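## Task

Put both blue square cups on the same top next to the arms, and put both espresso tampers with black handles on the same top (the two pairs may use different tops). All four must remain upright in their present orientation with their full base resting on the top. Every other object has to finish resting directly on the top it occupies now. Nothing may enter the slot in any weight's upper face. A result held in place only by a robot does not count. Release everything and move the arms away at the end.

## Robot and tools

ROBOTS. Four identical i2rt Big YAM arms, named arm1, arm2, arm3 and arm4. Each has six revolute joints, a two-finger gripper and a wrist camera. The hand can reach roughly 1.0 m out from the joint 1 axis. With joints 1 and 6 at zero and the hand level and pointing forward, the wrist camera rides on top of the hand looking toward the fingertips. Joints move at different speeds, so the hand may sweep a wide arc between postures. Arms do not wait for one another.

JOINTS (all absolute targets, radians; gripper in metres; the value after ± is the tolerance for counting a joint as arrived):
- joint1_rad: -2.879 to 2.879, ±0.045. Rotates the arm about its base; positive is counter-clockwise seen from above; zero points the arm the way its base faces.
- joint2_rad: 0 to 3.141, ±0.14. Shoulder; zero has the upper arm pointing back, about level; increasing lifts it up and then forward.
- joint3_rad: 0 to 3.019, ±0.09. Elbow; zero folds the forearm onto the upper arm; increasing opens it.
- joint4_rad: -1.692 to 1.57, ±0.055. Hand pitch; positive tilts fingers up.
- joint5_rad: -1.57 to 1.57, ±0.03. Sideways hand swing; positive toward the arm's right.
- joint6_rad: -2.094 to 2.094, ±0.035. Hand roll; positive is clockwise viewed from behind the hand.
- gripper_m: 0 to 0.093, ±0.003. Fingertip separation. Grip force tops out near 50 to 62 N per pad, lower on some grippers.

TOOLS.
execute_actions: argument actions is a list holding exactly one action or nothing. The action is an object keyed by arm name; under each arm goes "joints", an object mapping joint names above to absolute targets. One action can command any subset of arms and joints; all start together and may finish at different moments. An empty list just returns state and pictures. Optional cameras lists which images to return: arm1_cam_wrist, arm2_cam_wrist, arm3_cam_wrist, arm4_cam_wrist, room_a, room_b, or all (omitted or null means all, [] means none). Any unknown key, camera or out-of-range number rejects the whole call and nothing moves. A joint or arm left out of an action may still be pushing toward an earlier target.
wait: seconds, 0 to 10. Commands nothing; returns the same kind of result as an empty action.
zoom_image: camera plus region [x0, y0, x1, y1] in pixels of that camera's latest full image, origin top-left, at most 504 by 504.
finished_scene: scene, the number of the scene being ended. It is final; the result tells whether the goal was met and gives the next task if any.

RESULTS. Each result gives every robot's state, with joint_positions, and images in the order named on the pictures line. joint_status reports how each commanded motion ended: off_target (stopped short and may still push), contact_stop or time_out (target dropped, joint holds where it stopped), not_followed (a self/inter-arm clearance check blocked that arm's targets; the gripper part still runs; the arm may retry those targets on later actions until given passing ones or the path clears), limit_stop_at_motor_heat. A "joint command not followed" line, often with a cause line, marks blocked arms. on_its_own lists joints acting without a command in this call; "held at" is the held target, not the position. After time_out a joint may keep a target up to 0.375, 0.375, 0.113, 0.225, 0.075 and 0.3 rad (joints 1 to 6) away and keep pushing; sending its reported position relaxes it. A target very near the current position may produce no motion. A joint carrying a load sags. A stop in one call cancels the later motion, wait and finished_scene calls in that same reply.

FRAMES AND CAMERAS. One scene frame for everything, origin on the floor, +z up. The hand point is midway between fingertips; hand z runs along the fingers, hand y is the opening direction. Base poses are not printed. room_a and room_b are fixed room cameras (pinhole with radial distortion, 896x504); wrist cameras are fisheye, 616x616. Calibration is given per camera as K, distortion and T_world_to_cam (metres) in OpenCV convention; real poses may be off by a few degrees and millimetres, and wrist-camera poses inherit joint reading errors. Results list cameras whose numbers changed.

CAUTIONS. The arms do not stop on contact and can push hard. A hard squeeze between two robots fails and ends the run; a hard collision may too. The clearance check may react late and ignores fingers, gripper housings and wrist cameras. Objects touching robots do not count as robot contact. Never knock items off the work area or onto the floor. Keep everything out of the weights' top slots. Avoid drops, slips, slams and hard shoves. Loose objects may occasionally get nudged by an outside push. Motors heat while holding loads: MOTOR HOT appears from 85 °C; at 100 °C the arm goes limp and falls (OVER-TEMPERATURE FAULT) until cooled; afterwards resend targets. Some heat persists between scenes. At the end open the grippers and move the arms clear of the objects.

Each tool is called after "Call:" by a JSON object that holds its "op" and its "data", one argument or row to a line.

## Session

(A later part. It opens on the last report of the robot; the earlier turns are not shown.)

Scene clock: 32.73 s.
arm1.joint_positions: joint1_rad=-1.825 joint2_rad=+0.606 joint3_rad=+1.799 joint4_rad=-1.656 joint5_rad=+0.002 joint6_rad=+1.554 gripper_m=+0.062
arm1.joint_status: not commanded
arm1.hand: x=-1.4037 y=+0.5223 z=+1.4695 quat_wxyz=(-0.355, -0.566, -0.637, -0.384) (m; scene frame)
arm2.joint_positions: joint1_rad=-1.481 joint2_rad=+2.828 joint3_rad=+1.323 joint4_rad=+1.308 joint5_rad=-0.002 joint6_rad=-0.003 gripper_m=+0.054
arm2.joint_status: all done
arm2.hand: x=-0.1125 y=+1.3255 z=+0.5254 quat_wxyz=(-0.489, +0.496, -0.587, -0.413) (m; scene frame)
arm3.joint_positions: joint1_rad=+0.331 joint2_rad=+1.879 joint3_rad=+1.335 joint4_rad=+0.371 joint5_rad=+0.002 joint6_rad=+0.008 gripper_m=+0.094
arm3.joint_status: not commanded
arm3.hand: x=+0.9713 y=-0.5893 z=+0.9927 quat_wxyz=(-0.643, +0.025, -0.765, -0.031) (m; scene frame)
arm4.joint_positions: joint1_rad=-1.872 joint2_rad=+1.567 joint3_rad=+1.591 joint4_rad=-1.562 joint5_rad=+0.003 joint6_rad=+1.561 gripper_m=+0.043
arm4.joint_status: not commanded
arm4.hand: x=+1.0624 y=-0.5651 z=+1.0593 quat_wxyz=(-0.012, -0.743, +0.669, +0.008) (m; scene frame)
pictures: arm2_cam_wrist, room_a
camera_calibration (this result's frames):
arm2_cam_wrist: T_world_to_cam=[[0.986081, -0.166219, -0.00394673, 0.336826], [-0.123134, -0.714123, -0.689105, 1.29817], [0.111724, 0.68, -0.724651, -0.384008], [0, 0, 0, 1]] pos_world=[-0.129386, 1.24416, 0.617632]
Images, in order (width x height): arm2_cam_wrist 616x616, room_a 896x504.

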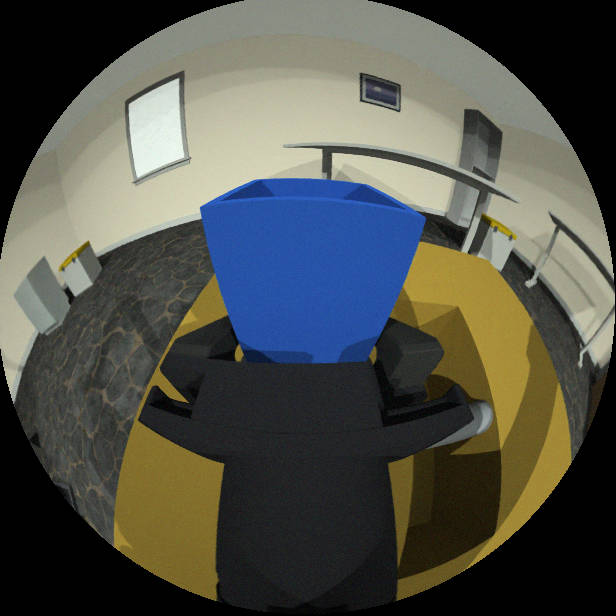

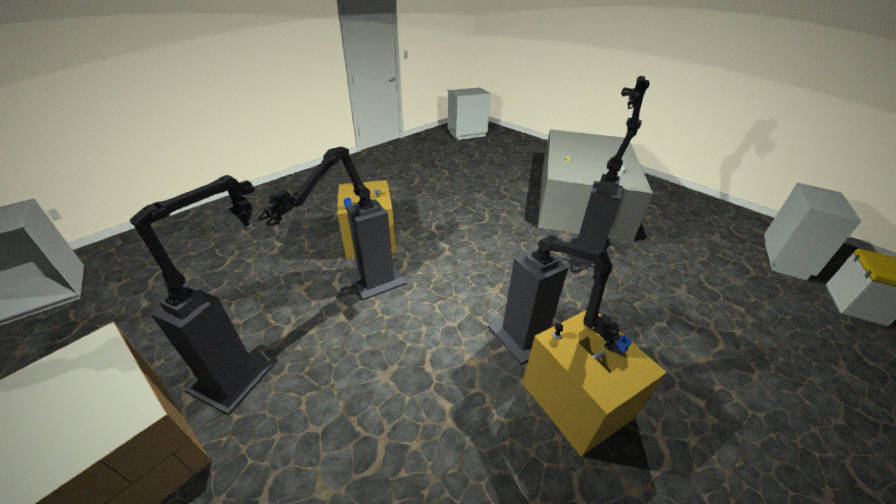

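Call:
{"op": "execute_actions", "data": {
  "actions": [
    {"arm2":{"joints":{"gripper_m":0.075}},"arm3":{"joints":{"joint2_rad":2.09,"joint3_rad":1.84,"joint4_rad":0.11}}}
  ],
  "cameras": ["arm3_cam_wrist"]
}}

Call:
{"op": "execute_actions", "data": {
  "actions": [
    {"arm2":{"joints":{"joint2_rad":2.35,"joint3_rad":1.1,"joint4_rad":1.05}},"arm3":{"joints":{"gripper_m":0}}}
  ],
  "cameras": ["room_a"]
}}

Call:
{"op": "zoom_image", "data": {
  "camera": "room_a",
  "region": [500, 280, 680, 410]
}}

Scene clock: 34.80 s.
arm1.joint_positions: joint1_rad=-1.825 joint2_rad=+0.606 joint3_rad=+1.799 joint4_rad=-1.656 joint5_rad=+0.002 joint6_rad=+1.554 gripper_m=+0.062
arm1.joint_status: not commanded
arm1.hand: x=-1.4037 y=+0.5223 z=+1.4695 quat_wxyz=(-0.355, -0.566, -0.637, -0.384) (m; scene frame)
arm2.joint_positions: joint1_rad=-1.481 joint2_rad=+2.828 joint3_rad=+1.323 joint4_rad=+1.311 joint5_rad=-0.002 joint6_rad=-0.003 gripper_m=+0.075
arm2.joint_status: all done
arm2.hand: x=-0.1124 y=+1.3257 z=+0.5264 quat_wxyz=(-0.490, +0.495, -0.586, -0.414) (m; scene frame)
arm3.joint_positions: joint1_rad=+0.331 joint2_rad=+2.101 joint3_rad=+1.792 joint4_rad=+0.123 joint5_rad=+0.002 joint6_rad=+0.008 gripper_m=+0.094
arm3.joint_status: all done
arm3.hand: x=+1.0779 y=-0.5809 z=+1.0227 quat_wxyz=(-0.638, +0.025, -0.769, -0.030) (m; scene frame)
arm4.joint_positions: joint1_rad=-1.872 joint2_rad=+1.567 joint3_rad=+1.591 joint4_rad=-1.562 joint5_rad=+0.003 joint6_rad=+1.561 gripper_m=+0.043
arm4.joint_status: not commanded
arm4.hand: x=+1.0624 y=-0.5651 z=+1.0593 quat_wxyz=(-0.012, -0.743, +0.669, +0.008) (m; scene frame)
pictures: arm3_cam_wrist
camera_calibration (this result's frames):
arm3_cam_wrist: T_world_to_cam=[[0.0562158, -0.998243, -0.0187505, -0.622891], [-0.717404, -0.0273248, -0.696121, 1.4735], [0.694385, 0.0525847, -0.71768, 0.135446], [0, 0, 0, 1]] pos_world=[0.998059, -0.588655, 1.11126]
Images, in order (width x height): arm3_cam_wrist 616x616.

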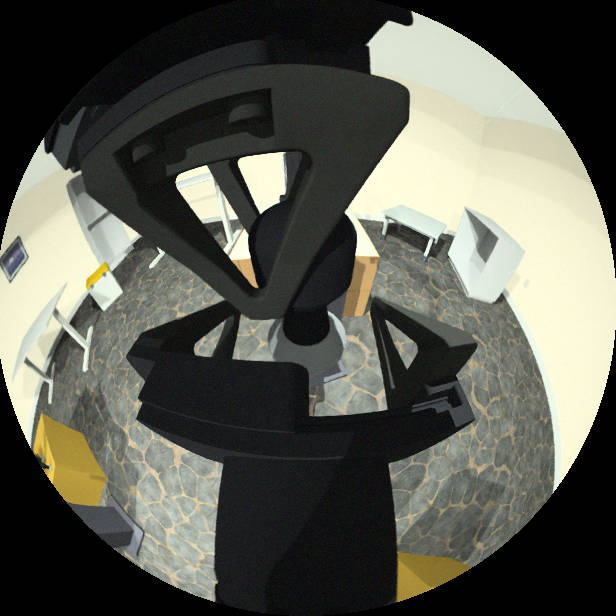

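Scene clock: 36.07 s.
arm1.joint_positions: joint1_rad=-1.825 joint2_rad=+0.606 joint3_rad=+1.799 joint4_rad=-1.656 joint5_rad=+0.002 joint6_rad=+1.554 gripper_m=+0.062
arm1.joint_status: not commanded
arm1.hand: x=-1.4037 y=+0.5223 z=+1.4695 quat_wxyz=(-0.355, -0.566, -0.637, -0.384) (m; scene frame)
arm2.joint_positions: joint1_rad=-1.481 joint2_rad=+2.330 joint3_rad=+1.096 joint4_rad=+1.058 joint5_rad=-0.002 joint6_rad=-0.003 gripper_m=+0.075
arm2.joint_status: all done
arm2.hand: x=-0.1074 y=+1.3527 z=+0.7274 quat_wxyz=(-0.495, +0.492, -0.581, -0.418) (m; scene frame)
arm3.joint_positions: joint1_rad=+0.336 joint2_rad=+2.098 joint3_rad=+1.795 joint4_rad=+0.122 joint5_rad=+0.008 joint6_rad=+0.004 gripper_m=+0.030
arm3.joint_status: gripper_m off_target (ended at +0.030, target +0.000)
arm3.hand: x=+1.0776 y=-0.5778 z=+1.0271 quat_wxyz=(-0.640, +0.027, -0.768, -0.028) (m; scene frame)
arm4.joint_positions: joint1_rad=-1.868 joint2_rad=+1.566 joint3_rad=+1.589 joint4_rad=-1.566 joint5_rad=-0.001 joint6_rad=+1.543 gripper_m=+0.043
arm4.joint_status: not commanded
arm4.hand: x=+1.0642 y=-0.5674 z=+1.0586 quat_wxyz=(-0.012, -0.750, +0.661, +0.005) (m; scene frame)
pictures: room_a
Images, in order (width x height): room_a 896x504.

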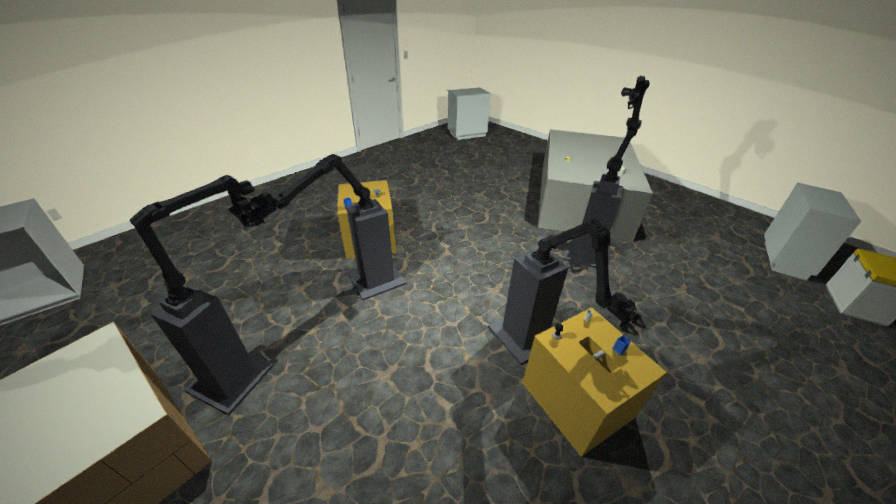

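Region (500, 280, 680, 410) of room_a's 896x504 image, scaled by 2.800, with more detail than that image has.

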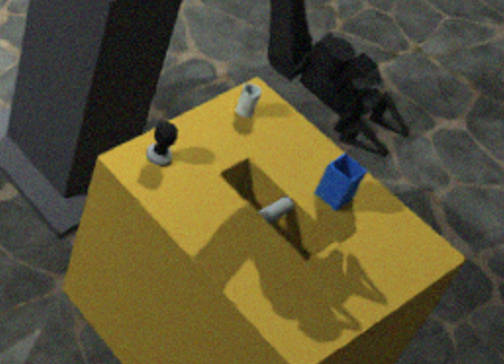

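Call:
{"op": "execute_actions", "data": {
  "actions": [
    {"arm4":{"joints":{"gripper_m":0.054}},"arm2":{"joints":{"joint1_rad":-2.01,"joint2_rad":1.7,"joint3_rad":0.98,"joint4_rad":-0.68,"gripper_m":0.093}}}
  ],
  "cameras": []
}}

Call:
{"op": "execute_actions", "data": {
  "actions": [
    {"arm4":{"joints":{"joint3_rad":1.85,"joint4_rad":-1.67}},"arm2":{"joints":{"joint2_rad":2.18,"joint3_rad":0.95,"joint4_rad":-0.33}}}
  ],
  "cameras": ["arm2_cam_wrist"]
}}

Call:
{"op": "execute_actions", "data": {
  "actions": [
    {"arm4":{"joints":{"joint2_rad":0.6}},"arm2":{"joints":{"gripper_m":0}},"arm3":{"joints":{"joint1_rad":-1.76,"joint2_rad":1.9,"joint3_rad":1.5,"joint4_rad":0.27}}}
  ],
  "cameras": []
}}

Call:
{"op": "execute_actions", "data": {
  "actions": [
    {"arm3":{"joints":{"joint2_rad":2.66,"joint3_rad":1.57,"joint4_rad":1.0}}}
  ],
  "cameras": ["arm3_cam_wrist","room_b"]
}}

Call:
{"op": "zoom_image", "data": {
  "camera": "room_b",
  "region": [280, 230, 400, 310]
}}

Scene clock: 39.00 s.
arm1.joint_positions: joint1_rad=-1.825 joint2_rad=+0.606 joint3_rad=+1.799 joint4_rad=-1.656 joint5_rad=+0.002 joint6_rad=+1.554 gripper_m=+0.062
arm1.joint_status: not commanded
arm1.hand: x=-1.4037 y=+0.5223 z=+1.4695 quat_wxyz=(-0.355, -0.566, -0.637, -0.384) (m; scene frame)
arm2.joint_positions: joint1_rad=-2.020 joint2_rad=+1.681 joint3_rad=+0.973 joint4_rad=-0.671 joint5_rad=+0.001 joint6_rad=-0.003 gripper_m=+0.093
arm2.joint_status: all done
arm2.hand: x=+0.0790 y=+1.0167 z=+0.7771 quat_wxyz=(-0.091, +0.417, -0.903, -0.046) (m; scene frame)
arm3.joint_positions: joint1_rad=+0.337 joint2_rad=+2.111 joint3_rad=+1.795 joint4_rad=+0.111 joint5_rad=+0.001 joint6_rad=+0.003 gripper_m=+0.027
arm3.joint_status: not commanded
arm3.on_its_own: gripper_m moved -0.003 toward your old target +0.000
arm3.hand: x=+1.0786 y=-0.5757 z=+1.0130 quat_wxyz=(-0.630, +0.030, -0.775, -0.030) (m; scene frame)
arm4.joint_positions: joint1_rad=-1.868 joint2_rad=+1.566 joint3_rad=+1.589 joint4_rad=-1.570 joint5_rad=-0.002 joint6_rad=+1.561 gripper_m=+0.054
arm4.joint_status: all done
arm4.hand: x=+1.0653 y=-0.5676 z=+1.0586 quat_wxyz=(-0.010, -0.744, +0.668, +0.003) (m; scene frame)
pictures: none
No camera images: the call's "cameras" was empty. Leave "cameras" out to get every camera's image.

Scene clock: 40.23 s.
arm1.joint_positions: joint1_rad=-1.825 joint2_rad=+0.606 joint3_rad=+1.799 joint4_rad=-1.656 joint5_rad=+0.002 joint6_rad=+1.554 gripper_m=+0.062
arm1.joint_status: not commanded
arm1.hand: x=-1.4037 y=+0.5223 z=+1.4695 quat_wxyz=(-0.355, -0.566, -0.637, -0.384) (m; scene frame)
arm2.joint_positions: joint1_rad=-2.020 joint2_rad=+2.179 joint3_rad=+0.939 joint4_rad=-0.341 joint5_rad=+0.001 joint6_rad=-0.003 gripper_m=+0.093
arm2.joint_status: all done
arm2.hand: x=+0.0450 y=+0.9800 z=+0.5623 quat_wxyz=(+0.001, +0.419, -0.908, -0.004) (m; scene frame)
arm3.joint_positions: joint1_rad=+0.337 joint2_rad=+2.111 joint3_rad=+1.795 joint4_rad=+0.111 joint5_rad=+0.001 joint6_rad=+0.003 gripper_m=+0.027
arm3.joint_status: not commanded
arm3.hand: x=+1.0786 y=-0.5757 z=+1.0130 quat_wxyz=(-0.630, +0.030, -0.775, -0.030) (m; scene frame)
arm4.joint_positions: joint1_rad=-1.868 joint2_rad=+1.553 joint3_rad=+1.801 joint4_rad=-1.662 joint5_rad=-0.002 joint6_rad=+1.562 gripper_m=+0.054
arm4.joint_status: all done
arm4.hand: x=+1.0487 y=-0.5685 z=+1.1474 quat_wxyz=(-0.059, -0.742, +0.667, +0.048) (m; scene frame)
pictures: arm2_cam_wrist
camera_calibration (this result's frames):
arm2_cam_wrist: T_world_to_cam=[[0.758211, -0.651945, -0.00914828, 0.61347], [-0.523675, -0.617272, 0.587145, 0.301773], [-0.388433, -0.440389, -0.80943, 1.02818], [0, 0, 0, 1]] pos_world=[0.0922706, 1.03902, 0.660667]
Images, in order (width x height): arm2_cam_wrist 616x616.

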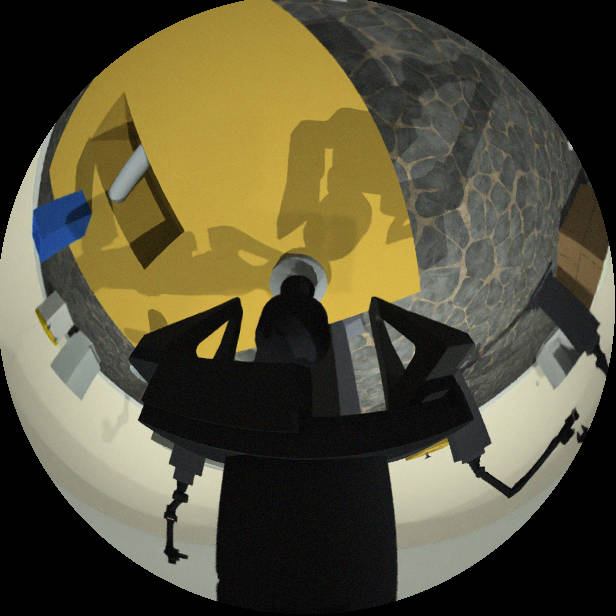

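Scene clock: 42.67 s.
arm1.joint_positions: joint1_rad=-1.825 joint2_rad=+0.606 joint3_rad=+1.799 joint4_rad=-1.656 joint5_rad=+0.002 joint6_rad=+1.554 gripper_m=+0.062
arm1.joint_status: not commanded
arm1.hand: x=-1.4037 y=+0.5223 z=+1.4695 quat_wxyz=(-0.355, -0.566, -0.637, -0.384) (m; scene frame)
arm2.joint_positions: joint1_rad=-2.018 joint2_rad=+2.179 joint3_rad=+0.939 joint4_rad=-0.340 joint5_rad=-0.003 joint6_rad=-0.003 gripper_m=+0.045
arm2.joint_status: gripper_m off_target (ended at +0.045, target +0.000)
arm2.hand: x=+0.0440 y=+0.9812 z=+0.5623 quat_wxyz=(+0.001, +0.420, -0.907, -0.006) (m; scene frame)
arm3.joint_positions: joint1_rad=-1.754 joint2_rad=+1.947 joint3_rad=+1.489 joint4_rad=+0.227 joint5_rad=+0.001 joint6_rad=+0.003 gripper_m=+0.027
arm3.joint_status: all done
arm3.hand: x=-0.1364 y=-1.3817 z=+0.9892 quat_wxyz=(-0.333, -0.663, -0.422, +0.522) (m; scene frame)
arm4.joint_positions: joint1_rad=-1.868 joint2_rad=+0.589 joint3_rad=+1.859 joint4_rad=-1.665 joint5_rad=-0.002 joint6_rad=+1.562 gripper_m=+0.054
arm4.joint_status: all done
arm4.hand: x=+1.4522 y=-0.5264 z=+1.4553 quat_wxyz=(-0.410, -0.619, +0.558, +0.370) (m; scene frame)
pictures: none
No camera images: the call's "cameras" was empty. Leave "cameras" out to get every camera's image.

Scene clock: 44.33 s.
arm1.joint_positions: joint1_rad=-1.825 joint2_rad=+0.606 joint3_rad=+1.799 joint4_rad=-1.656 joint5_rad=+0.002 joint6_rad=+1.554 gripper_m=+0.062
arm1.joint_status: not commanded
arm1.hand: x=-1.4037 y=+0.5223 z=+1.4695 quat_wxyz=(-0.355, -0.566, -0.637, -0.384) (m; scene frame)
arm2.joint_positions: joint1_rad=-2.018 joint2_rad=+2.179 joint3_rad=+0.939 joint4_rad=-0.340 joint5_rad=-0.003 joint6_rad=-0.003 gripper_m=+0.045
arm2.joint_status: not commanded
arm2.hand: x=+0.0440 y=+0.9812 z=+0.5623 quat_wxyz=(+0.001, +0.420, -0.907, -0.006) (m; scene frame)
arm3.joint_positions: joint1_rad=-1.754 joint2_rad=+2.709 joint3_rad=+1.535 joint4_rad=+0.954 joint5_rad=+0.001 joint6_rad=+0.003 gripper_m=+0.027
arm3.joint_status: all done
arm3.hand: x=-0.1263 y=-1.3569 z=+0.5786 quat_wxyz=(-0.335, -0.660, -0.421, +0.525) (m; scene frame)
arm4.joint_positions: joint1_rad=-1.868 joint2_rad=+0.589 joint3_rad=+1.859 joint4_rad=-1.665 joint5_rad=-0.002 joint6_rad=+1.562 gripper_m=+0.054
arm4.joint_status: not commanded
arm4.hand: x=+1.4522 y=-0.5264 z=+1.4553 quat_wxyz=(-0.410, -0.619, +0.558, +0.370) (m; scene frame)
pictures: arm3_cam_wrist, room_b
camera_calibration (this result's frames):
arm3_cam_wrist: T_world_to_cam=[[-0.897552, 0.440899, -0.00301917, 0.4851], [0.33011, 0.667445, -0.667491, 1.33767], [-0.292281, -0.600105, -0.744611, -0.300939], [0, 0, 0, 1]] pos_world=[-0.0941361, -1.2873, 0.670266]
Images, in order (width x height): arm3_cam_wrist 616x616, room_b 896x504.

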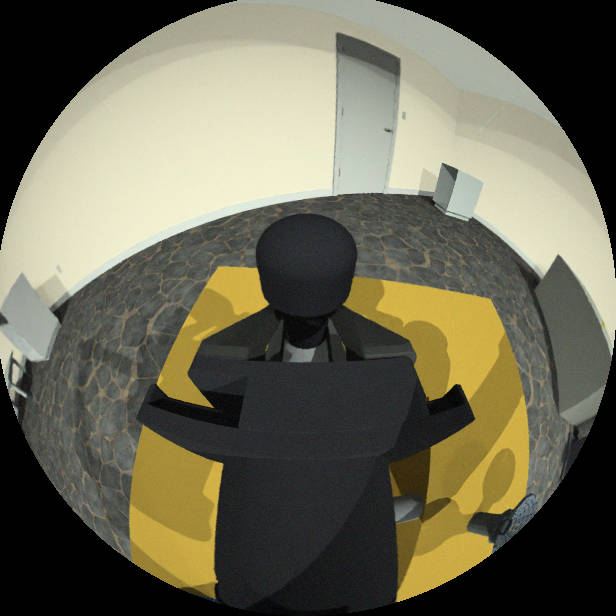

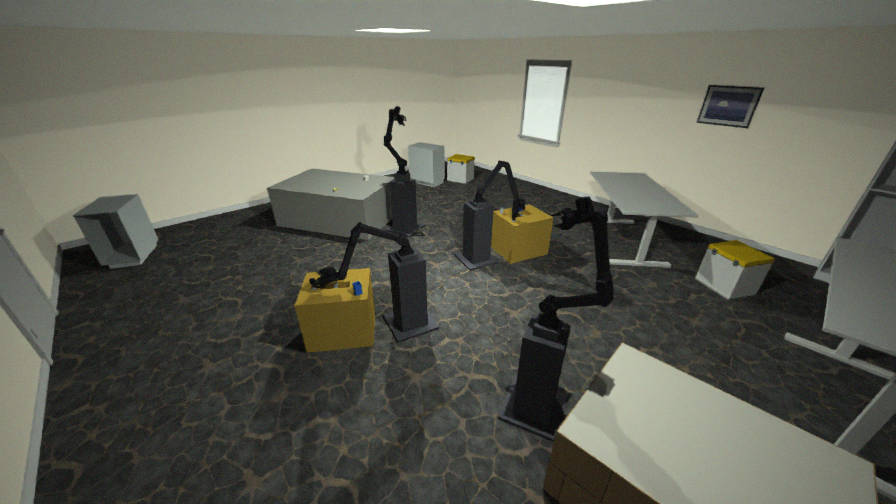

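Region (280, 230, 400, 310) of room_b's 896x504 image, scaled by 4.200, with more detail than that image has.

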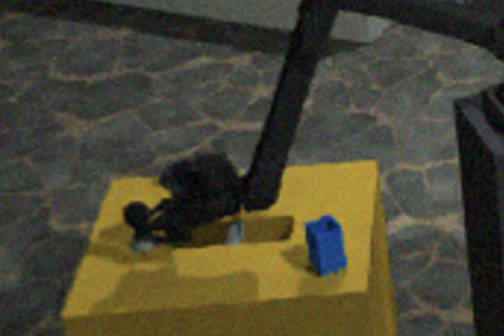

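Call:
{"op": "execute_actions", "data": {
  "actions": [
    {"arm3":{"joints":{"joint2_rad":2.7,"joint3_rad":1.58,"joint4_rad":1.02}}}
  ],
  "cameras": ["arm3_cam_wrist","room_b"]
}}

Scene clock: 46.77 s.
arm1.joint_positions: joint1_rad=-1.825 joint2_rad=+0.606 joint3_rad=+1.799 joint4_rad=-1.656 joint5_rad=+0.002 joint6_rad=+1.554 gripper_m=+0.062
arm1.joint_status: not commanded
arm1.hand: x=-1.4037 y=+0.5223 z=+1.4695 quat_wxyz=(-0.355, -0.566, -0.637, -0.384) (m; scene frame)
arm2.joint_positions: joint1_rad=-2.018 joint2_rad=+2.179 joint3_rad=+0.939 joint4_rad=-0.340 joint5_rad=-0.003 joint6_rad=-0.003 gripper_m=+0.045
arm2.joint_status: not commanded
arm2.hand: x=+0.0440 y=+0.9812 z=+0.5623 quat_wxyz=(+0.001, +0.420, -0.907, -0.006) (m; scene frame)
arm3.joint_positions: joint1_rad=-1.754 joint2_rad=+2.711 joint3_rad=+1.535 joint4_rad=+0.970 joint5_rad=+0.001 joint6_rad=+0.003 gripper_m=+0.027
arm3.joint_status: all done
arm3.hand: x=-0.1264 y=-1.3571 z=+0.5811 quat_wxyz=(-0.338, -0.656, -0.418, +0.530) (m; scene frame)
arm4.joint_positions: joint1_rad=-1.868 joint2_rad=+0.589 joint3_rad=+1.859 joint4_rad=-1.665 joint5_rad=-0.002 joint6_rad=+1.562 gripper_m=+0.054
arm4.joint_status: not commanded
arm4.hand: x=+1.4522 y=-0.5264 z=+1.4553 quat_wxyz=(-0.410, -0.619, +0.558, +0.370) (m; scene frame)
pictures: arm3_cam_wrist, room_b
camera_calibration (this result's frames):
arm3_cam_wrist: T_world_to_cam=[[-0.897591, 0.440817, -0.00334773, 0.485196], [0.32598, 0.658609, -0.678211, 1.33326], [-0.296762, -0.609848, -0.734859, -0.318729], [0, 0, 0, 1]] pos_world=[-0.0936958, -1.28636, 0.671636]
Images, in order (width x height): arm3_cam_wrist 616x616, room_b 896x504.

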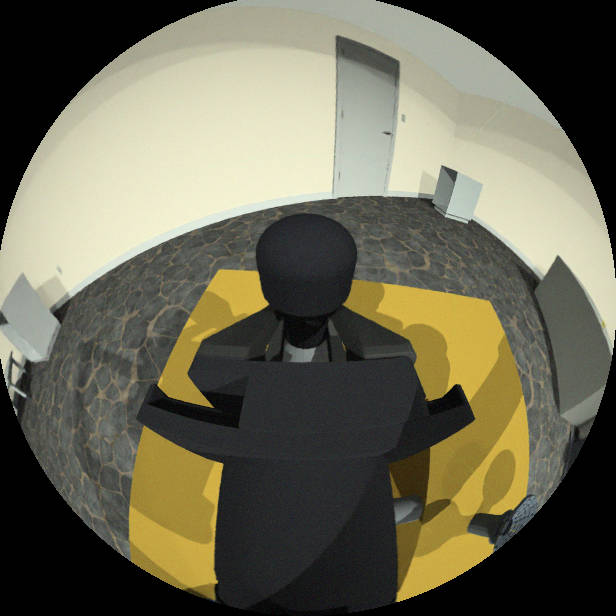

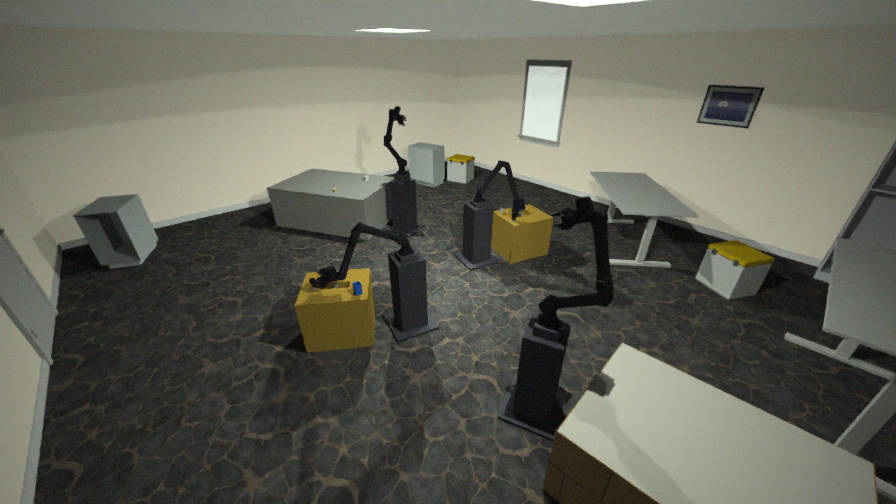

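Call:
{"op": "execute_actions", "data": {
  "actions": [
    {"arm3":{"joints":{"gripper_m":0.08}},"arm2":{"joints":{"joint2_rad":1.55,"joint3_rad":1.6,"joint4_rad":-1.57}}}
  ],
  "cameras": ["arm3_cam_wrist"]
}}

Call:
{"op": "execute_actions", "data": {
  "actions": [
    {"arm3":{"joints":{"joint2_rad":2.3,"joint3_rad":1.25,"joint4_rad":0.75}},"arm2":{"joints":{"joint1_rad":2.15,"joint6_rad":1.57}}}
  ],
  "cameras": ["arm3_cam_wrist"]
}}

Call:
{"op": "execute_actions", "data": {
  "actions": [
    {"arm3":{"joints":{"joint2_rad":1.6,"joint3_rad":1.2,"joint4_rad":0.25}}}
  ],
  "cameras": []
}}

Call:
{"op": "execute_actions", "data": {
  "actions": [
    {"arm3":{"joints":{"joint1_rad":2.13,"gripper_m":0.093}}}
  ],
  "cameras": []
}}

Call:
{"op": "execute_actions", "data": {
  "actions": [
    {"arm3":{"joints":{"joint2_rad":1.95,"joint3_rad":1.6,"joint4_rad":0.2}}}
  ],
  "cameras": ["arm3_cam_wrist"]
}}

Scene clock: 49.57 s.
arm1.joint_positions: joint1_rad=-1.825 joint2_rad=+0.606 joint3_rad=+1.799 joint4_rad=-1.656 joint5_rad=+0.002 joint6_rad=+1.554 gripper_m=+0.062
arm1.joint_status: not commanded
arm1.hand: x=-1.4037 y=+0.5223 z=+1.4695 quat_wxyz=(-0.355, -0.566, -0.637, -0.384) (m; scene frame)
arm2.joint_positions: joint1_rad=-2.018 joint2_rad=+1.567 joint3_rad=+1.569 joint4_rad=-1.562 joint5_rad=-0.003 joint6_rad=-0.003 gripper_m=+0.045
arm2.joint_status: all done
arm2.hand: x=+0.0808 y=+1.0176 z=+1.0319 quat_wxyz=(-0.008, +0.420, -0.907, -0.010) (m; scene frame)
arm3.joint_positions: joint1_rad=-1.754 joint2_rad=+2.711 joint3_rad=+1.548 joint4_rad=+0.992 joint5_rad=+0.000 joint6_rad=+0.003 gripper_m=+0.080
arm3.joint_status: all done
arm3.hand: x=-0.1288 y=-1.3627 z=+0.5910 quat_wxyz=(-0.345, -0.646, -0.413, +0.541) (m; scene frame)
arm4.joint_positions: joint1_rad=-1.868 joint2_rad=+0.589 joint3_rad=+1.859 joint4_rad=-1.665 joint5_rad=-0.002 joint6_rad=+1.562 gripper_m=+0.054
arm4.joint_status: not commanded
arm4.hand: x=+1.4522 y=-0.5264 z=+1.4553 quat_wxyz=(-0.410, -0.619, +0.558, +0.370) (m; scene frame)
pictures: arm3_cam_wrist
camera_calibration (this result's frames):
arm3_cam_wrist: T_world_to_cam=[[-0.898051, 0.439874, -0.00387112, 0.484493], [0.315381, 0.637702, -0.70276, 1.3291], [-0.306657, -0.632335, -0.711417, -0.361357], [0, 0, 0, 1]] pos_world=[-0.0948861, -1.28918, 0.678836]
Images, in order (width x height): arm3_cam_wrist 616x616.

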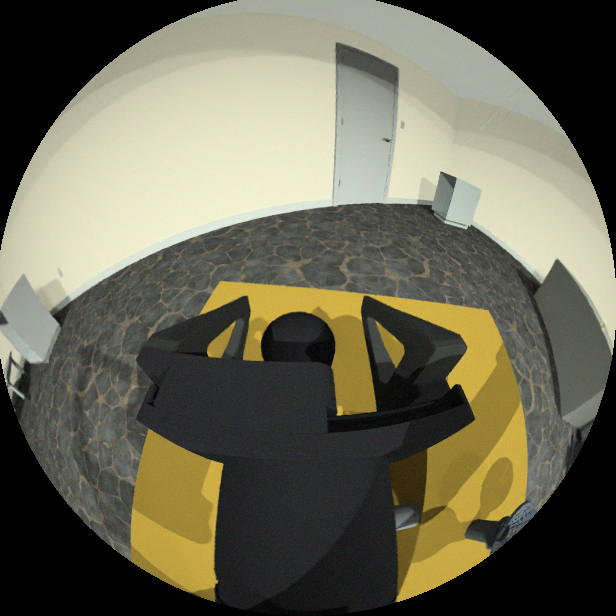

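Scene clock: 52.70 s.
arm1.joint_positions: joint1_rad=-1.825 joint2_rad=+0.606 joint3_rad=+1.799 joint4_rad=-1.656 joint5_rad=+0.002 joint6_rad=+1.554 gripper_m=+0.062
arm1.joint_status: not commanded
arm1.hand: x=-1.4037 y=+0.5223 z=+1.4695 quat_wxyz=(-0.355, -0.566, -0.637, -0.384) (m; scene frame)
arm2.joint_positions: joint1_rad=+2.154 joint2_rad=+1.567 joint3_rad=+1.569 joint4_rad=-1.562 joint5_rad=-0.001 joint6_rad=+1.560 gripper_m=+0.045
arm2.joint_status: all done
arm2.hand: x=-0.0761 y=+0.2095 z=+1.0194 quat_wxyz=(-0.002, +0.986, +0.167, +0.003) (m; scene frame)
arm3.joint_positions: joint1_rad=-1.754 joint2_rad=+2.288 joint3_rad=+1.253 joint4_rad=+0.766 joint5_rad=+0.000 joint6_rad=+0.003 gripper_m=+0.080
arm3.joint_status: all done
arm3.hand: x=-0.1145 y=-1.3328 z=+0.7347 quat_wxyz=(-0.325, -0.672, -0.429, +0.509) (m; scene frame)
arm4.joint_positions: joint1_rad=-1.868 joint2_rad=+0.589 joint3_rad=+1.859 joint4_rad=-1.665 joint5_rad=-0.002 joint6_rad=+1.562 gripper_m=+0.054
arm4.joint_status: not commanded
arm4.hand: x=+1.4522 y=-0.5264 z=+1.4553 quat_wxyz=(-0.410, -0.619, +0.558, +0.370) (m; scene frame)
pictures: arm3_cam_wrist
camera_calibration (this result's frames):
arm3_cam_wrist: T_world_to_cam=[[-0.897804, 0.440392, -0.00174322, 0.483934], [0.342863, 0.696481, -0.630364, 1.43485], [-0.276393, -0.566541, -0.776298, -0.0969906], [0, 0, 0, 1]] pos_world=[-0.0842855, -1.26741, 0.830027]
Images, in order (width x height): arm3_cam_wrist 616x616.

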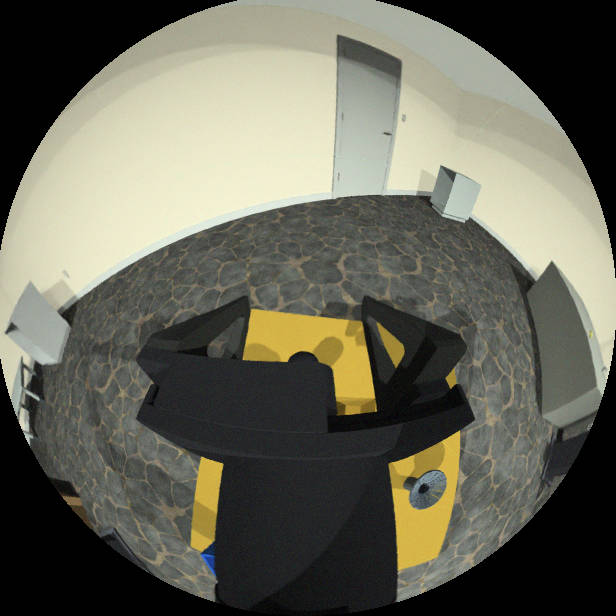

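Scene clock: 54.27 s.
arm1.joint_positions: joint1_rad=-1.825 joint2_rad=+0.606 joint3_rad=+1.799 joint4_rad=-1.656 joint5_rad=+0.002 joint6_rad=+1.554 gripper_m=+0.062
arm1.joint_status: not commanded
arm1.hand: x=-1.4037 y=+0.5223 z=+1.4695 quat_wxyz=(-0.355, -0.566, -0.637, -0.384) (m; scene frame)
arm2.joint_positions: joint1_rad=+2.154 joint2_rad=+1.567 joint3_rad=+1.569 joint4_rad=-1.562 joint5_rad=-0.001 joint6_rad=+1.560 gripper_m=+0.045
arm2.joint_status: not commanded
arm2.hand: x=-0.0761 y=+0.2095 z=+1.0194 quat_wxyz=(-0.002, +0.986, +0.167, +0.003) (m; scene frame)
arm3.joint_positions: joint1_rad=-1.754 joint2_rad=+1.597 joint3_rad=+1.186 joint4_rad=+0.265 joint5_rad=+0.000 joint6_rad=+0.003 gripper_m=+0.080
arm3.joint_status: all done
arm3.hand: x=-0.0888 y=-1.2799 z=+1.0760 quat_wxyz=(-0.350, -0.640, -0.409, +0.549) (m; scene frame)
arm4.joint_positions: joint1_rad=-1.868 joint2_rad=+0.589 joint3_rad=+1.859 joint4_rad=-1.665 joint5_rad=-0.002 joint6_rad=+1.562 gripper_m=+0.054
arm4.joint_status: not commanded
arm4.hand: x=+1.4522 y=-0.5264 z=+1.4553 quat_wxyz=(-0.410, -0.619, +0.558, +0.370) (m; scene frame)
pictures: none
No camera images: the call's "cameras" was empty. Leave "cameras" out to get every camera's image.

Scene clock: 57.40 s.
arm1.joint_positions: joint1_rad=-1.825 joint2_rad=+0.606 joint3_rad=+1.799 joint4_rad=-1.656 joint5_rad=+0.002 joint6_rad=+1.554 gripper_m=+0.062
arm1.joint_status: not commanded
arm1.hand: x=-1.4037 y=+0.5223 z=+1.4695 quat_wxyz=(-0.355, -0.566, -0.637, -0.384) (m; scene frame)
arm2.joint_positions: joint1_rad=+2.154 joint2_rad=+1.567 joint3_rad=+1.569 joint4_rad=-1.562 joint5_rad=-0.001 joint6_rad=+1.560 gripper_m=+0.045
arm2.joint_status: not commanded
arm2.hand: x=-0.0761 y=+0.2095 z=+1.0194 quat_wxyz=(-0.002, +0.986, +0.167, +0.003) (m; scene frame)
arm3.joint_positions: joint1_rad=+2.137 joint2_rad=+1.603 joint3_rad=+1.186 joint4_rad=+0.265 joint5_rad=-0.001 joint6_rad=+0.003 gripper_m=+0.093
arm3.joint_status: all done
arm3.hand: x=-0.0119 y=+0.0091 z=+1.0805 quat_wxyz=(-0.383, +0.613, -0.445, -0.529) (m; scene frame)
arm4.joint_positions: joint1_rad=-1.868 joint2_rad=+0.589 joint3_rad=+1.859 joint4_rad=-1.665 joint5_rad=-0.002 joint6_rad=+1.562 gripper_m=+0.054
arm4.joint_status: not commanded
arm4.hand: x=+1.4522 y=-0.5264 z=+1.4553 quat_wxyz=(-0.410, -0.619, +0.558, +0.370) (m; scene frame)
pictures: none
No camera images: the call's "cameras" was empty. Leave "cameras" out to get every camera's image.

Scene clock: 58.70 s.
arm1.joint_positions: joint1_rad=-1.825 joint2_rad=+0.606 joint3_rad=+1.799 joint4_rad=-1.656 joint5_rad=+0.002 joint6_rad=+1.554 gripper_m=+0.062
arm1.joint_status: not commanded
arm1.hand: x=-1.4037 y=+0.5223 z=+1.4695 quat_wxyz=(-0.355, -0.566, -0.637, -0.384) (m; scene frame)
arm2.joint_positions: joint1_rad=+2.154 joint2_rad=+1.567 joint3_rad=+1.569 joint4_rad=-1.562 joint5_rad=-0.001 joint6_rad=+1.560 gripper_m=+0.045
arm2.joint_status: not commanded
arm2.hand: x=-0.0761 y=+0.2095 z=+1.0194 quat_wxyz=(-0.002, +0.986, +0.167, +0.003) (m; scene frame)
arm3.joint_positions: joint1_rad=+2.137 joint2_rad=+1.965 joint3_rad=+1.544 joint4_rad=+0.213 joint5_rad=-0.001 joint6_rad=+0.003 gripper_m=+0.093
arm3.joint_status: all done
arm3.hand: x=-0.0506 y=+0.1284 z=+1.0136 quat_wxyz=(-0.371, +0.627, -0.455, -0.512) (m; scene frame)
arm4.joint_positions: joint1_rad=-1.868 joint2_rad=+0.589 joint3_rad=+1.859 joint4_rad=-1.665 joint5_rad=-0.002 joint6_rad=+1.562 gripper_m=+0.054
arm4.joint_status: not commanded
arm4.hand: x=+1.4522 y=-0.5264 z=+1.4553 quat_wxyz=(-0.410, -0.619, +0.558, +0.370) (m; scene frame)
pictures: arm3_cam_wrist
camera_calibration (this result's frames):
arm3_cam_wrist: T_world_to_cam=[[0.95692, 0.290311, -0.00490724, 0.0145987], [0.208302, -0.69818, -0.684949, 0.798662], [-0.202275, 0.654419, -0.728575, 0.76363], [0, 0, 0, 1]] pos_world=[-0.0258698, 0.0536377, 1.10348]
Images, in order (width x height): arm3_cam_wrist 616x616.

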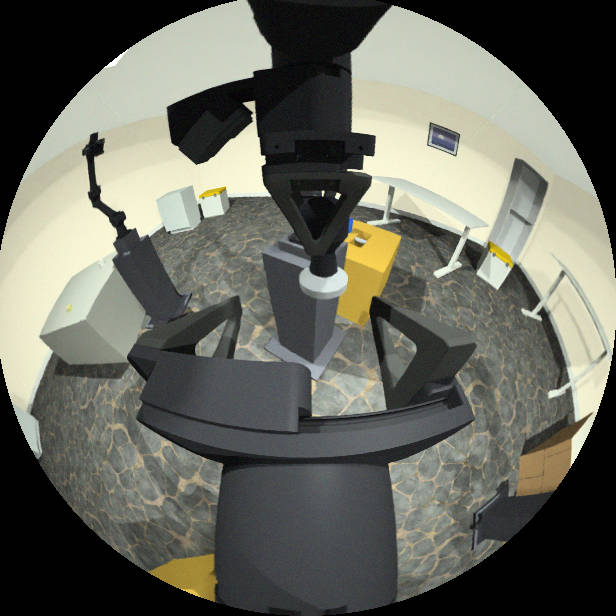

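Call:
{"op": "execute_actions", "data": {
  "actions": [
    {"arm3":{"joints":{"joint1_rad":2.115,"joint2_rad":2.06,"joint3_rad":1.66,"joint4_rad":0.2}}}
  ],
  "cameras": []
}}

Call:
{"op": "execute_actions", "data": {
  "actions": [
    {"arm3":{"joints":{"joint2_rad":2.2,"joint3_rad":1.95,"joint4_rad":0.06}}}
  ],
  "cameras": ["arm3_cam_wrist"]
}}

Scene clock: 60.20 s.
arm1.joint_positions: joint1_rad=-1.825 joint2_rad=+0.606 joint3_rad=+1.799 joint4_rad=-1.656 joint5_rad=+0.002 joint6_rad=+1.554 gripper_m=+0.062
arm1.joint_status: not commanded
arm1.hand: x=-1.4037 y=+0.5223 z=+1.4695 quat_wxyz=(-0.355, -0.566, -0.637, -0.384) (m; scene frame)
arm2.joint_positions: joint1_rad=+2.154 joint2_rad=+1.567 joint3_rad=+1.569 joint4_rad=-1.562 joint5_rad=-0.001 joint6_rad=+1.560 gripper_m=+0.045
arm2.joint_status: not commanded
arm2.hand: x=-0.0761 y=+0.2095 z=+1.0194 quat_wxyz=(-0.002, +0.986, +0.167, +0.003) (m; scene frame)
arm3.joint_positions: joint1_rad=+2.118 joint2_rad=+2.063 joint3_rad=+1.616 joint4_rad=+0.213 joint5_rad=-0.001 joint6_rad=+0.003 gripper_m=+0.093
arm3.joint_status: all done
arm3.hand: x=-0.0437 y=+0.1572 z=+0.9769 quat_wxyz=(-0.370, +0.629, -0.466, -0.501) (m; scene frame)
arm4.joint_positions: joint1_rad=-1.868 joint2_rad=+0.589 joint3_rad=+1.859 joint4_rad=-1.665 joint5_rad=-0.002 joint6_rad=+1.562 gripper_m=+0.054
arm4.joint_status: not commanded
arm4.hand: x=+1.4522 y=-0.5264 z=+1.4553 quat_wxyz=(-0.410, -0.619, +0.558, +0.370) (m; scene frame)
pictures: none
No camera images: the call's "cameras" was empty. Leave "cameras" out to get every camera's image.

Scene clock: 61.27 s.
arm1.joint_positions: joint1_rad=-1.825 joint2_rad=+0.606 joint3_rad=+1.799 joint4_rad=-1.656 joint5_rad=+0.002 joint6_rad=+1.554 gripper_m=+0.062
arm1.joint_status: not commanded
arm1.hand: x=-1.4037 y=+0.5223 z=+1.4695 quat_wxyz=(-0.355, -0.566, -0.637, -0.384) (m; scene frame)
arm2.joint_positions: joint1_rad=+2.154 joint2_rad=+1.567 joint3_rad=+1.569 joint4_rad=-1.562 joint5_rad=-0.001 joint6_rad=+1.560 gripper_m=+0.045
arm2.joint_status: not commanded
arm2.hand: x=-0.0761 y=+0.2095 z=+1.0194 quat_wxyz=(-0.002, +0.986, +0.167, +0.003) (m; scene frame)
arm3.joint_positions: joint1_rad=+2.118 joint2_rad=+2.213 joint3_rad=+1.899 joint4_rad=+0.073 joint5_rad=-0.001 joint6_rad=+0.003 gripper_m=+0.093
arm3.joint_status: all done
arm3.hand: x=-0.0615 y=+0.2152 z=+0.9838 quat_wxyz=(-0.368, +0.631, -0.467, -0.498) (m; scene frame)
arm4.joint_positions: joint1_rad=-1.868 joint2_rad=+0.589 joint3_rad=+1.859 joint4_rad=-1.665 joint5_rad=-0.002 joint6_rad=+1.562 gripper_m=+0.054
arm4.joint_status: not commanded
arm4.hand: x=+1.4522 y=-0.5264 z=+1.4553 quat_wxyz=(-0.410, -0.619, +0.558, +0.370) (m; scene frame)
pictures: arm3_cam_wrist
camera_calibration (this result's frames):
arm3_cam_wrist: T_world_to_cam=[[0.962132, 0.272548, -0.00436171, 0.00320769], [0.201673, -0.722518, -0.661283, 0.822652], [-0.183383, 0.635362, -0.750124, 0.709352], [0, 0, 0, 1]] pos_world=[-0.0389103, 0.142811, 1.07612]
Images, in order (width x height): arm3_cam_wrist 616x616.

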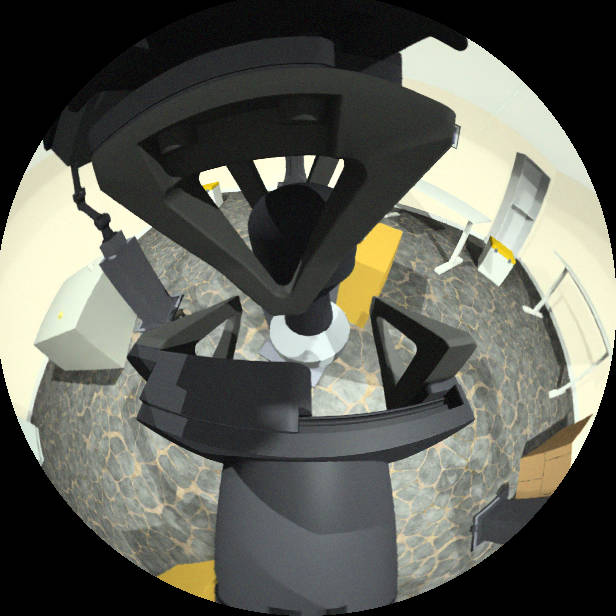

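Call:
{"op": "execute_actions", "data": {
  "actions": [
    {"arm3":{"joints":{"gripper_m":0.0}}}
  ],
  "cameras": ["arm3_cam_wrist"]
}}

Scene clock: 62.17 s.
arm1.joint_positions: joint1_rad=-1.825 joint2_rad=+0.606 joint3_rad=+1.799 joint4_rad=-1.656 joint5_rad=+0.002 joint6_rad=+1.554 gripper_m=+0.062
arm1.joint_status: not commanded
arm1.hand: x=-1.4037 y=+0.5223 z=+1.4695 quat_wxyz=(-0.355, -0.566, -0.637, -0.384) (m; scene frame)
arm2.joint_positions: joint1_rad=+2.154 joint2_rad=+1.567 joint3_rad=+1.569 joint4_rad=-1.562 joint5_rad=+0.001 joint6_rad=+1.560 gripper_m=+0.045
arm2.joint_status: not commanded
arm2.hand: x=-0.0765 y=+0.2094 z=+1.0194 quat_wxyz=(-0.002, +0.986, +0.166, +0.002) (m; scene frame)
arm3.joint_positions: joint1_rad=+2.118 joint2_rad=+2.213 joint3_rad=+1.899 joint4_rad=+0.073 joint5_rad=+0.001 joint6_rad=+0.002 gripper_m=+0.051
arm3.joint_status: gripper_m off_target (ended at +0.051, target +0.000)
arm3.hand: x=-0.0608 y=+0.2154 z=+0.9837 quat_wxyz=(-0.369, +0.631, -0.467, -0.498) (m; scene frame)
arm4.joint_positions: joint1_rad=-1.868 joint2_rad=+0.589 joint3_rad=+1.859 joint4_rad=-1.665 joint5_rad=-0.002 joint6_rad=+1.562 gripper_m=+0.054
arm4.joint_status: not commanded
arm4.hand: x=+1.4522 y=-0.5264 z=+1.4553 quat_wxyz=(-0.410, -0.619, +0.558, +0.370) (m; scene frame)
pictures: arm3_cam_wrist
camera_calibration (this result's frames):
arm3_cam_wrist: T_world_to_cam=[[0.962696, 0.270565, -0.00317112, 0.00182388], [0.201005, -0.722944, -0.661021, 0.822382], [-0.181142, 0.635726, -0.75036, 0.709582], [0, 0, 0, 1]] pos_world=[-0.0385239, 0.142942, 1.07606]
Images, in order (width x height): arm3_cam_wrist 616x616.

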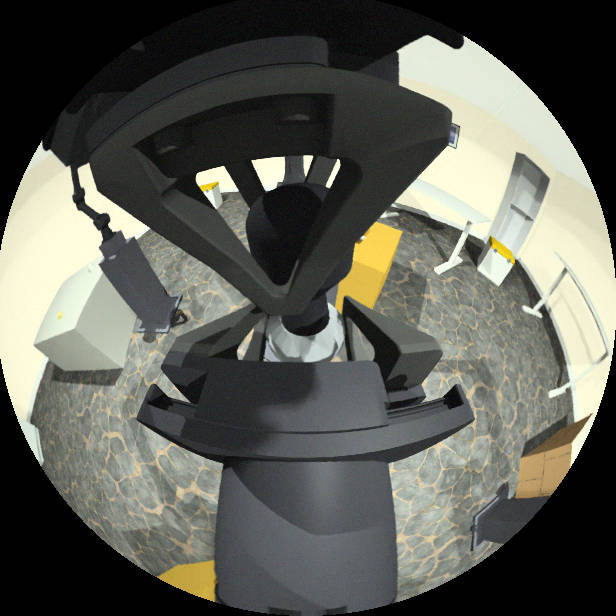

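Call:
{"op": "execute_actions", "data": {
  "actions": [
    {"arm2":{"joints":{"gripper_m":0.056}}}
  ],
  "cameras": []
}}

Call:
{"op": "execute_actions", "data": {
  "actions": [
    {"arm2":{"joints":{"joint3_rad":1.85,"joint4_rad":-1.67}}}
  ],
  "cameras": ["arm3_cam_wrist"]
}}

Call:
{"op": "execute_actions", "data": {
  "actions": [
    {"arm3":{"joints":{"joint2_rad":1.9,"joint3_rad":1.5,"joint4_rad":0.22}},"arm2":{"joints":{"joint2_rad":1.2,"joint3_rad":1.2,"joint4_rad":-0.2,"joint6_rad":0,"gripper_m":0.093,"joint1_rad":2.115}}}
  ],
  "cameras": []
}}

Call:
{"op": "execute_actions", "data": {
  "actions": [
    {"arm3":{"joints":{"joint1_rad":-1.9}}}
  ],
  "cameras": []
}}

Call:
{"op": "execute_actions", "data": {
  "actions": [
    {"arm3":{"joints":{"joint2_rad":2.66,"joint3_rad":1.57,"joint4_rad":0.97}}}
  ],
  "cameras": ["arm3_cam_wrist","room_b"]
}}

Scene clock: 63.63 s.
arm1.joint_positions: joint1_rad=-1.825 joint2_rad=+0.606 joint3_rad=+1.799 joint4_rad=-1.656 joint5_rad=+0.002 joint6_rad=+1.554 gripper_m=+0.062
arm1.joint_status: not commanded
arm1.hand: x=-1.4037 y=+0.5223 z=+1.4695 quat_wxyz=(-0.355, -0.566, -0.637, -0.384) (m; scene frame)
arm2.joint_positions: joint1_rad=+2.154 joint2_rad=+1.567 joint3_rad=+1.569 joint4_rad=-1.562 joint5_rad=+0.001 joint6_rad=+1.560 gripper_m=+0.056
arm2.joint_status: all done
arm2.hand: x=-0.0765 y=+0.2094 z=+1.0195 quat_wxyz=(-0.002, +0.986, +0.166, +0.002) (m; scene frame)
arm3.joint_positions: joint1_rad=+2.118 joint2_rad=+2.218 joint3_rad=+1.899 joint4_rad=+0.062 joint5_rad=+0.001 joint6_rad=+0.002 gripper_m=+0.051
arm3.joint_status: not commanded
arm3.hand: x=-0.0607 y=+0.2152 z=+0.9763 quat_wxyz=(-0.365, +0.635, -0.471, -0.492) (m; scene frame)
arm4.joint_positions: joint1_rad=-1.868 joint2_rad=+0.589 joint3_rad=+1.859 joint4_rad=-1.665 joint5_rad=-0.002 joint6_rad=+1.562 gripper_m=+0.054
arm4.joint_status: not commanded
arm4.hand: x=+1.4522 y=-0.5264 z=+1.4553 quat_wxyz=(-0.410, -0.619, +0.558, +0.370) (m; scene frame)
pictures: none
No camera images: the call's "cameras" was empty. Leave "cameras" out to get every camera's image.

Scene clock: 64.63 s.
arm1.joint_positions: joint1_rad=-1.825 joint2_rad=+0.606 joint3_rad=+1.799 joint4_rad=-1.656 joint5_rad=+0.002 joint6_rad=+1.554 gripper_m=+0.062
arm1.joint_status: not commanded
arm1.hand: x=-1.4037 y=+0.5223 z=+1.4695 quat_wxyz=(-0.355, -0.566, -0.637, -0.384) (m; scene frame)
arm2.joint_positions: joint1_rad=+2.154 joint2_rad=+1.553 joint3_rad=+1.816 joint4_rad=-1.661 joint5_rad=+0.001 joint6_rad=+1.560 gripper_m=+0.056
arm2.joint_status: all done
arm2.hand: x=-0.0699 y=+0.1877 z=+1.1226 quat_wxyz=(+0.079, +0.983, +0.165, +0.015) (m; scene frame)
arm3.joint_positions: joint1_rad=+2.118 joint2_rad=+2.218 joint3_rad=+1.899 joint4_rad=+0.062 joint5_rad=+0.001 joint6_rad=+0.002 gripper_m=+0.051
arm3.joint_status: not commanded
arm3.hand: x=-0.0607 y=+0.2152 z=+0.9763 quat_wxyz=(-0.365, +0.635, -0.471, -0.492) (m; scene frame)
arm4.joint_positions: joint1_rad=-1.868 joint2_rad=+0.589 joint3_rad=+1.859 joint4_rad=-1.665 joint5_rad=-0.002 joint6_rad=+1.562 gripper_m=+0.054
arm4.joint_status: not commanded
arm4.hand: x=+1.4522 y=-0.5264 z=+1.4553 quat_wxyz=(-0.410, -0.619, +0.558, +0.370) (m; scene frame)
pictures: arm3_cam_wrist
camera_calibration (this result's frames):
arm3_cam_wrist: T_world_to_cam=[[0.962718, 0.270491, -0.00279285, 0.00143141], [0.204196, -0.733459, -0.648338, 0.807377], [-0.177418, 0.623597, -0.761347, 0.717699], [0, 0, 0, 1]] pos_world=[-0.0389083, 0.144235, 1.06988]
Images, in order (width x height): arm3_cam_wrist 616x616.

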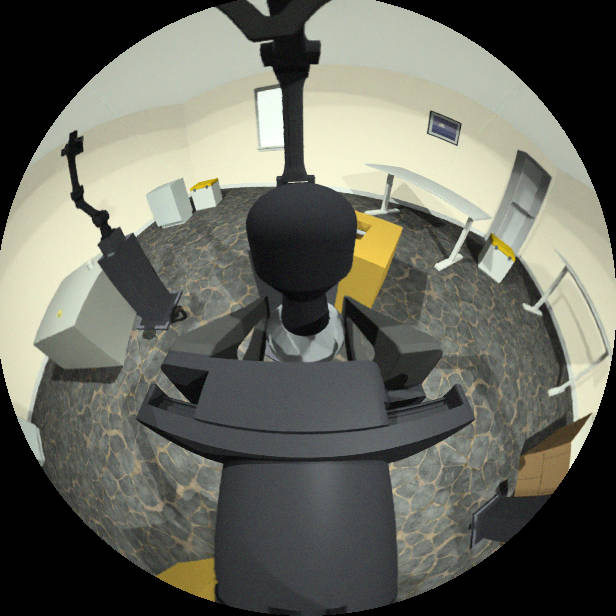

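Scene clock: 66.80 s.
arm1.joint_positions: joint1_rad=-1.825 joint2_rad=+0.606 joint3_rad=+1.799 joint4_rad=-1.656 joint5_rad=+0.002 joint6_rad=+1.554 gripper_m=+0.062
arm1.joint_status: not commanded
arm1.hand: x=-1.4037 y=+0.5223 z=+1.4695 quat_wxyz=(-0.355, -0.566, -0.637, -0.384) (m; scene frame)
arm2.joint_positions: joint1_rad=+2.122 joint2_rad=+1.200 joint3_rad=+1.182 joint4_rad=-0.219 joint5_rad=+0.001 joint6_rad=+0.011 gripper_m=+0.093
arm2.joint_status: all done
arm2.hand: x=-0.0635 y=+0.1102 z=+1.1973 quat_wxyz=(+0.495, +0.477, +0.630, -0.362) (m; scene frame)
arm3.joint_positions: joint1_rad=+2.118 joint2_rad=+1.921 joint3_rad=+1.484 joint4_rad=+0.180 joint5_rad=+0.001 joint6_rad=+0.002 gripper_m=+0.051
arm3.joint_status: all done
arm3.hand: x=-0.0299 y=+0.1142 z=+1.0057 quat_wxyz=(-0.365, +0.635, -0.470, -0.493) (m; scene frame)
arm4.joint_positions: joint1_rad=-1.868 joint2_rad=+0.589 joint3_rad=+1.859 joint4_rad=-1.665 joint5_rad=-0.002 joint6_rad=+1.562 gripper_m=+0.054
arm4.joint_status: not commanded
arm4.hand: x=+1.4522 y=-0.5264 z=+1.4553 quat_wxyz=(-0.410, -0.619, +0.558, +0.370) (m; scene frame)
pictures: none
No camera images: the call's "cameras" was empty. Leave "cameras" out to get every camera's image.

Scene clock: 70.17 s.
arm1.joint_positions: joint1_rad=-1.825 joint2_rad=+0.606 joint3_rad=+1.799 joint4_rad=-1.656 joint5_rad=+0.002 joint6_rad=+1.554 gripper_m=+0.062
arm1.joint_status: not commanded
arm1.hand: x=-1.4037 y=+0.5223 z=+1.4695 quat_wxyz=(-0.355, -0.566, -0.637, -0.384) (m; scene frame)
arm2.joint_positions: joint1_rad=+2.122 joint2_rad=+1.200 joint3_rad=+1.182 joint4_rad=-0.219 joint5_rad=+0.001 joint6_rad=+0.010 gripper_m=+0.093
arm2.joint_status: not commanded
arm2.hand: x=-0.0635 y=+0.1102 z=+1.1973 quat_wxyz=(+0.495, +0.476, +0.630, -0.362) (m; scene frame)
arm3.joint_positions: joint1_rad=-1.894 joint2_rad=+1.936 joint3_rad=+1.484 joint4_rad=+0.180 joint5_rad=+0.001 joint6_rad=+0.002 gripper_m=+0.051
arm3.joint_status: all done
arm3.hand: x=-0.2321 y=-1.3231 z=+0.9844 quat_wxyz=(-0.287, -0.701, -0.382, +0.530) (m; scene frame)
arm4.joint_positions: joint1_rad=-1.868 joint2_rad=+0.589 joint3_rad=+1.859 joint4_rad=-1.665 joint5_rad=-0.002 joint6_rad=+1.562 gripper_m=+0.054
arm4.joint_status: not commanded
arm4.hand: x=+1.4522 y=-0.5264 z=+1.4553 quat_wxyz=(-0.410, -0.619, +0.558, +0.370) (m; scene frame)
pictures: none
No camera images: the call's "cameras" was empty. Leave "cameras" out to get every camera's image.

Scene clock: 71.87 s.
arm1.joint_positions: joint1_rad=-1.825 joint2_rad=+0.606 joint3_rad=+1.799 joint4_rad=-1.656 joint5_rad=+0.002 joint6_rad=+1.554 gripper_m=+0.062
arm1.joint_status: not commanded
arm1.hand: x=-1.4037 y=+0.5223 z=+1.4695 quat_wxyz=(-0.355, -0.566, -0.637, -0.384) (m; scene frame)
arm2.joint_positions: joint1_rad=+2.122 joint2_rad=+1.200 joint3_rad=+1.182 joint4_rad=-0.219 joint5_rad=+0.001 joint6_rad=+0.010 gripper_m=+0.093
arm2.joint_status: not commanded
arm2.hand: x=-0.0635 y=+0.1102 z=+1.1973 quat_wxyz=(+0.495, +0.476, +0.630, -0.362) (m; scene frame)
arm3.joint_positions: joint1_rad=-1.894 joint2_rad=+2.703 joint3_rad=+1.534 joint4_rad=+0.926 joint5_rad=+0.001 joint6_rad=+0.002 gripper_m=+0.051
arm3.joint_status: all done
arm3.hand: x=-0.2218 y=-1.3042 z=+0.5765 quat_wxyz=(-0.293, -0.693, -0.378, +0.540) (m; scene frame)
arm4.joint_positions: joint1_rad=-1.868 joint2_rad=+0.589 joint3_rad=+1.859 joint4_rad=-1.665 joint5_rad=-0.002 joint6_rad=+1.562 gripper_m=+0.054
arm4.joint_status: not commanded
arm4.hand: x=+1.4522 y=-0.5264 z=+1.4553 quat_wxyz=(-0.410, -0.619, +0.558, +0.370) (m; scene frame)
pictures: arm3_cam_wrist, room_b
camera_calibration (this result's frames):
arm3_cam_wrist: T_world_to_cam=[[-0.827549, 0.561394, -0.00061941, 0.547432], [0.426488, 0.627967, -0.650973, 1.293], [-0.365063, -0.538976, -0.759101, -0.226847], [0, 0, 0, 1]] pos_world=[-0.181237, -1.24155, 0.669848]
Images, in order (width x height): arm3_cam_wrist 616x616, room_b 896x504.

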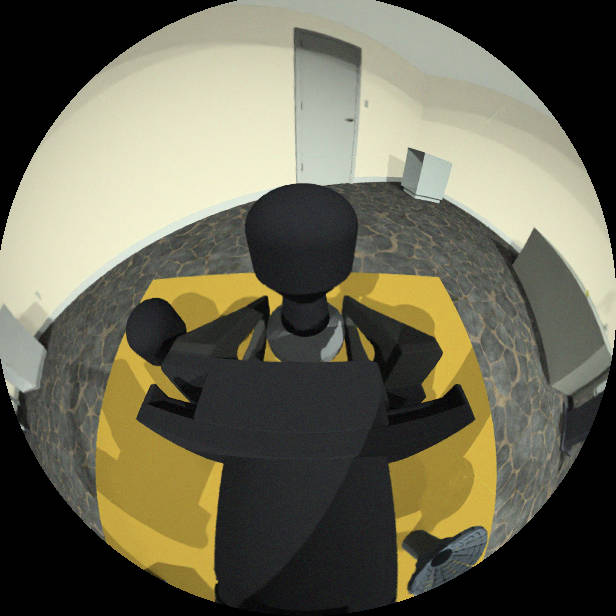

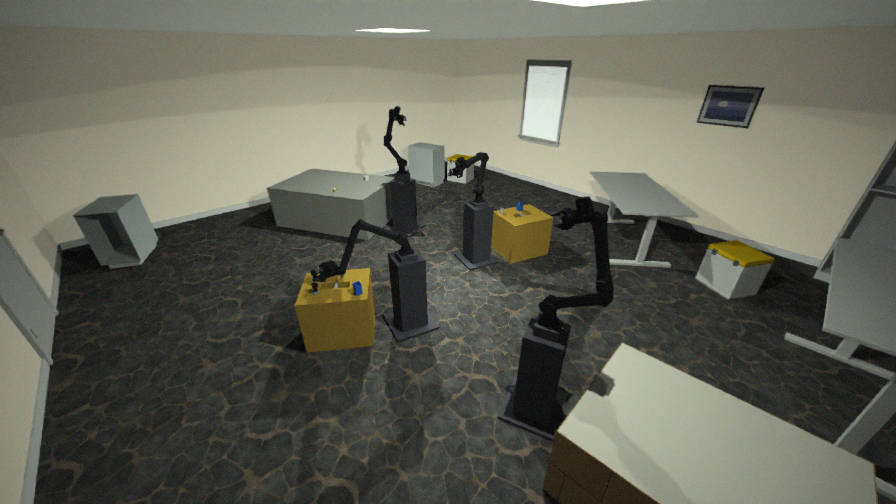

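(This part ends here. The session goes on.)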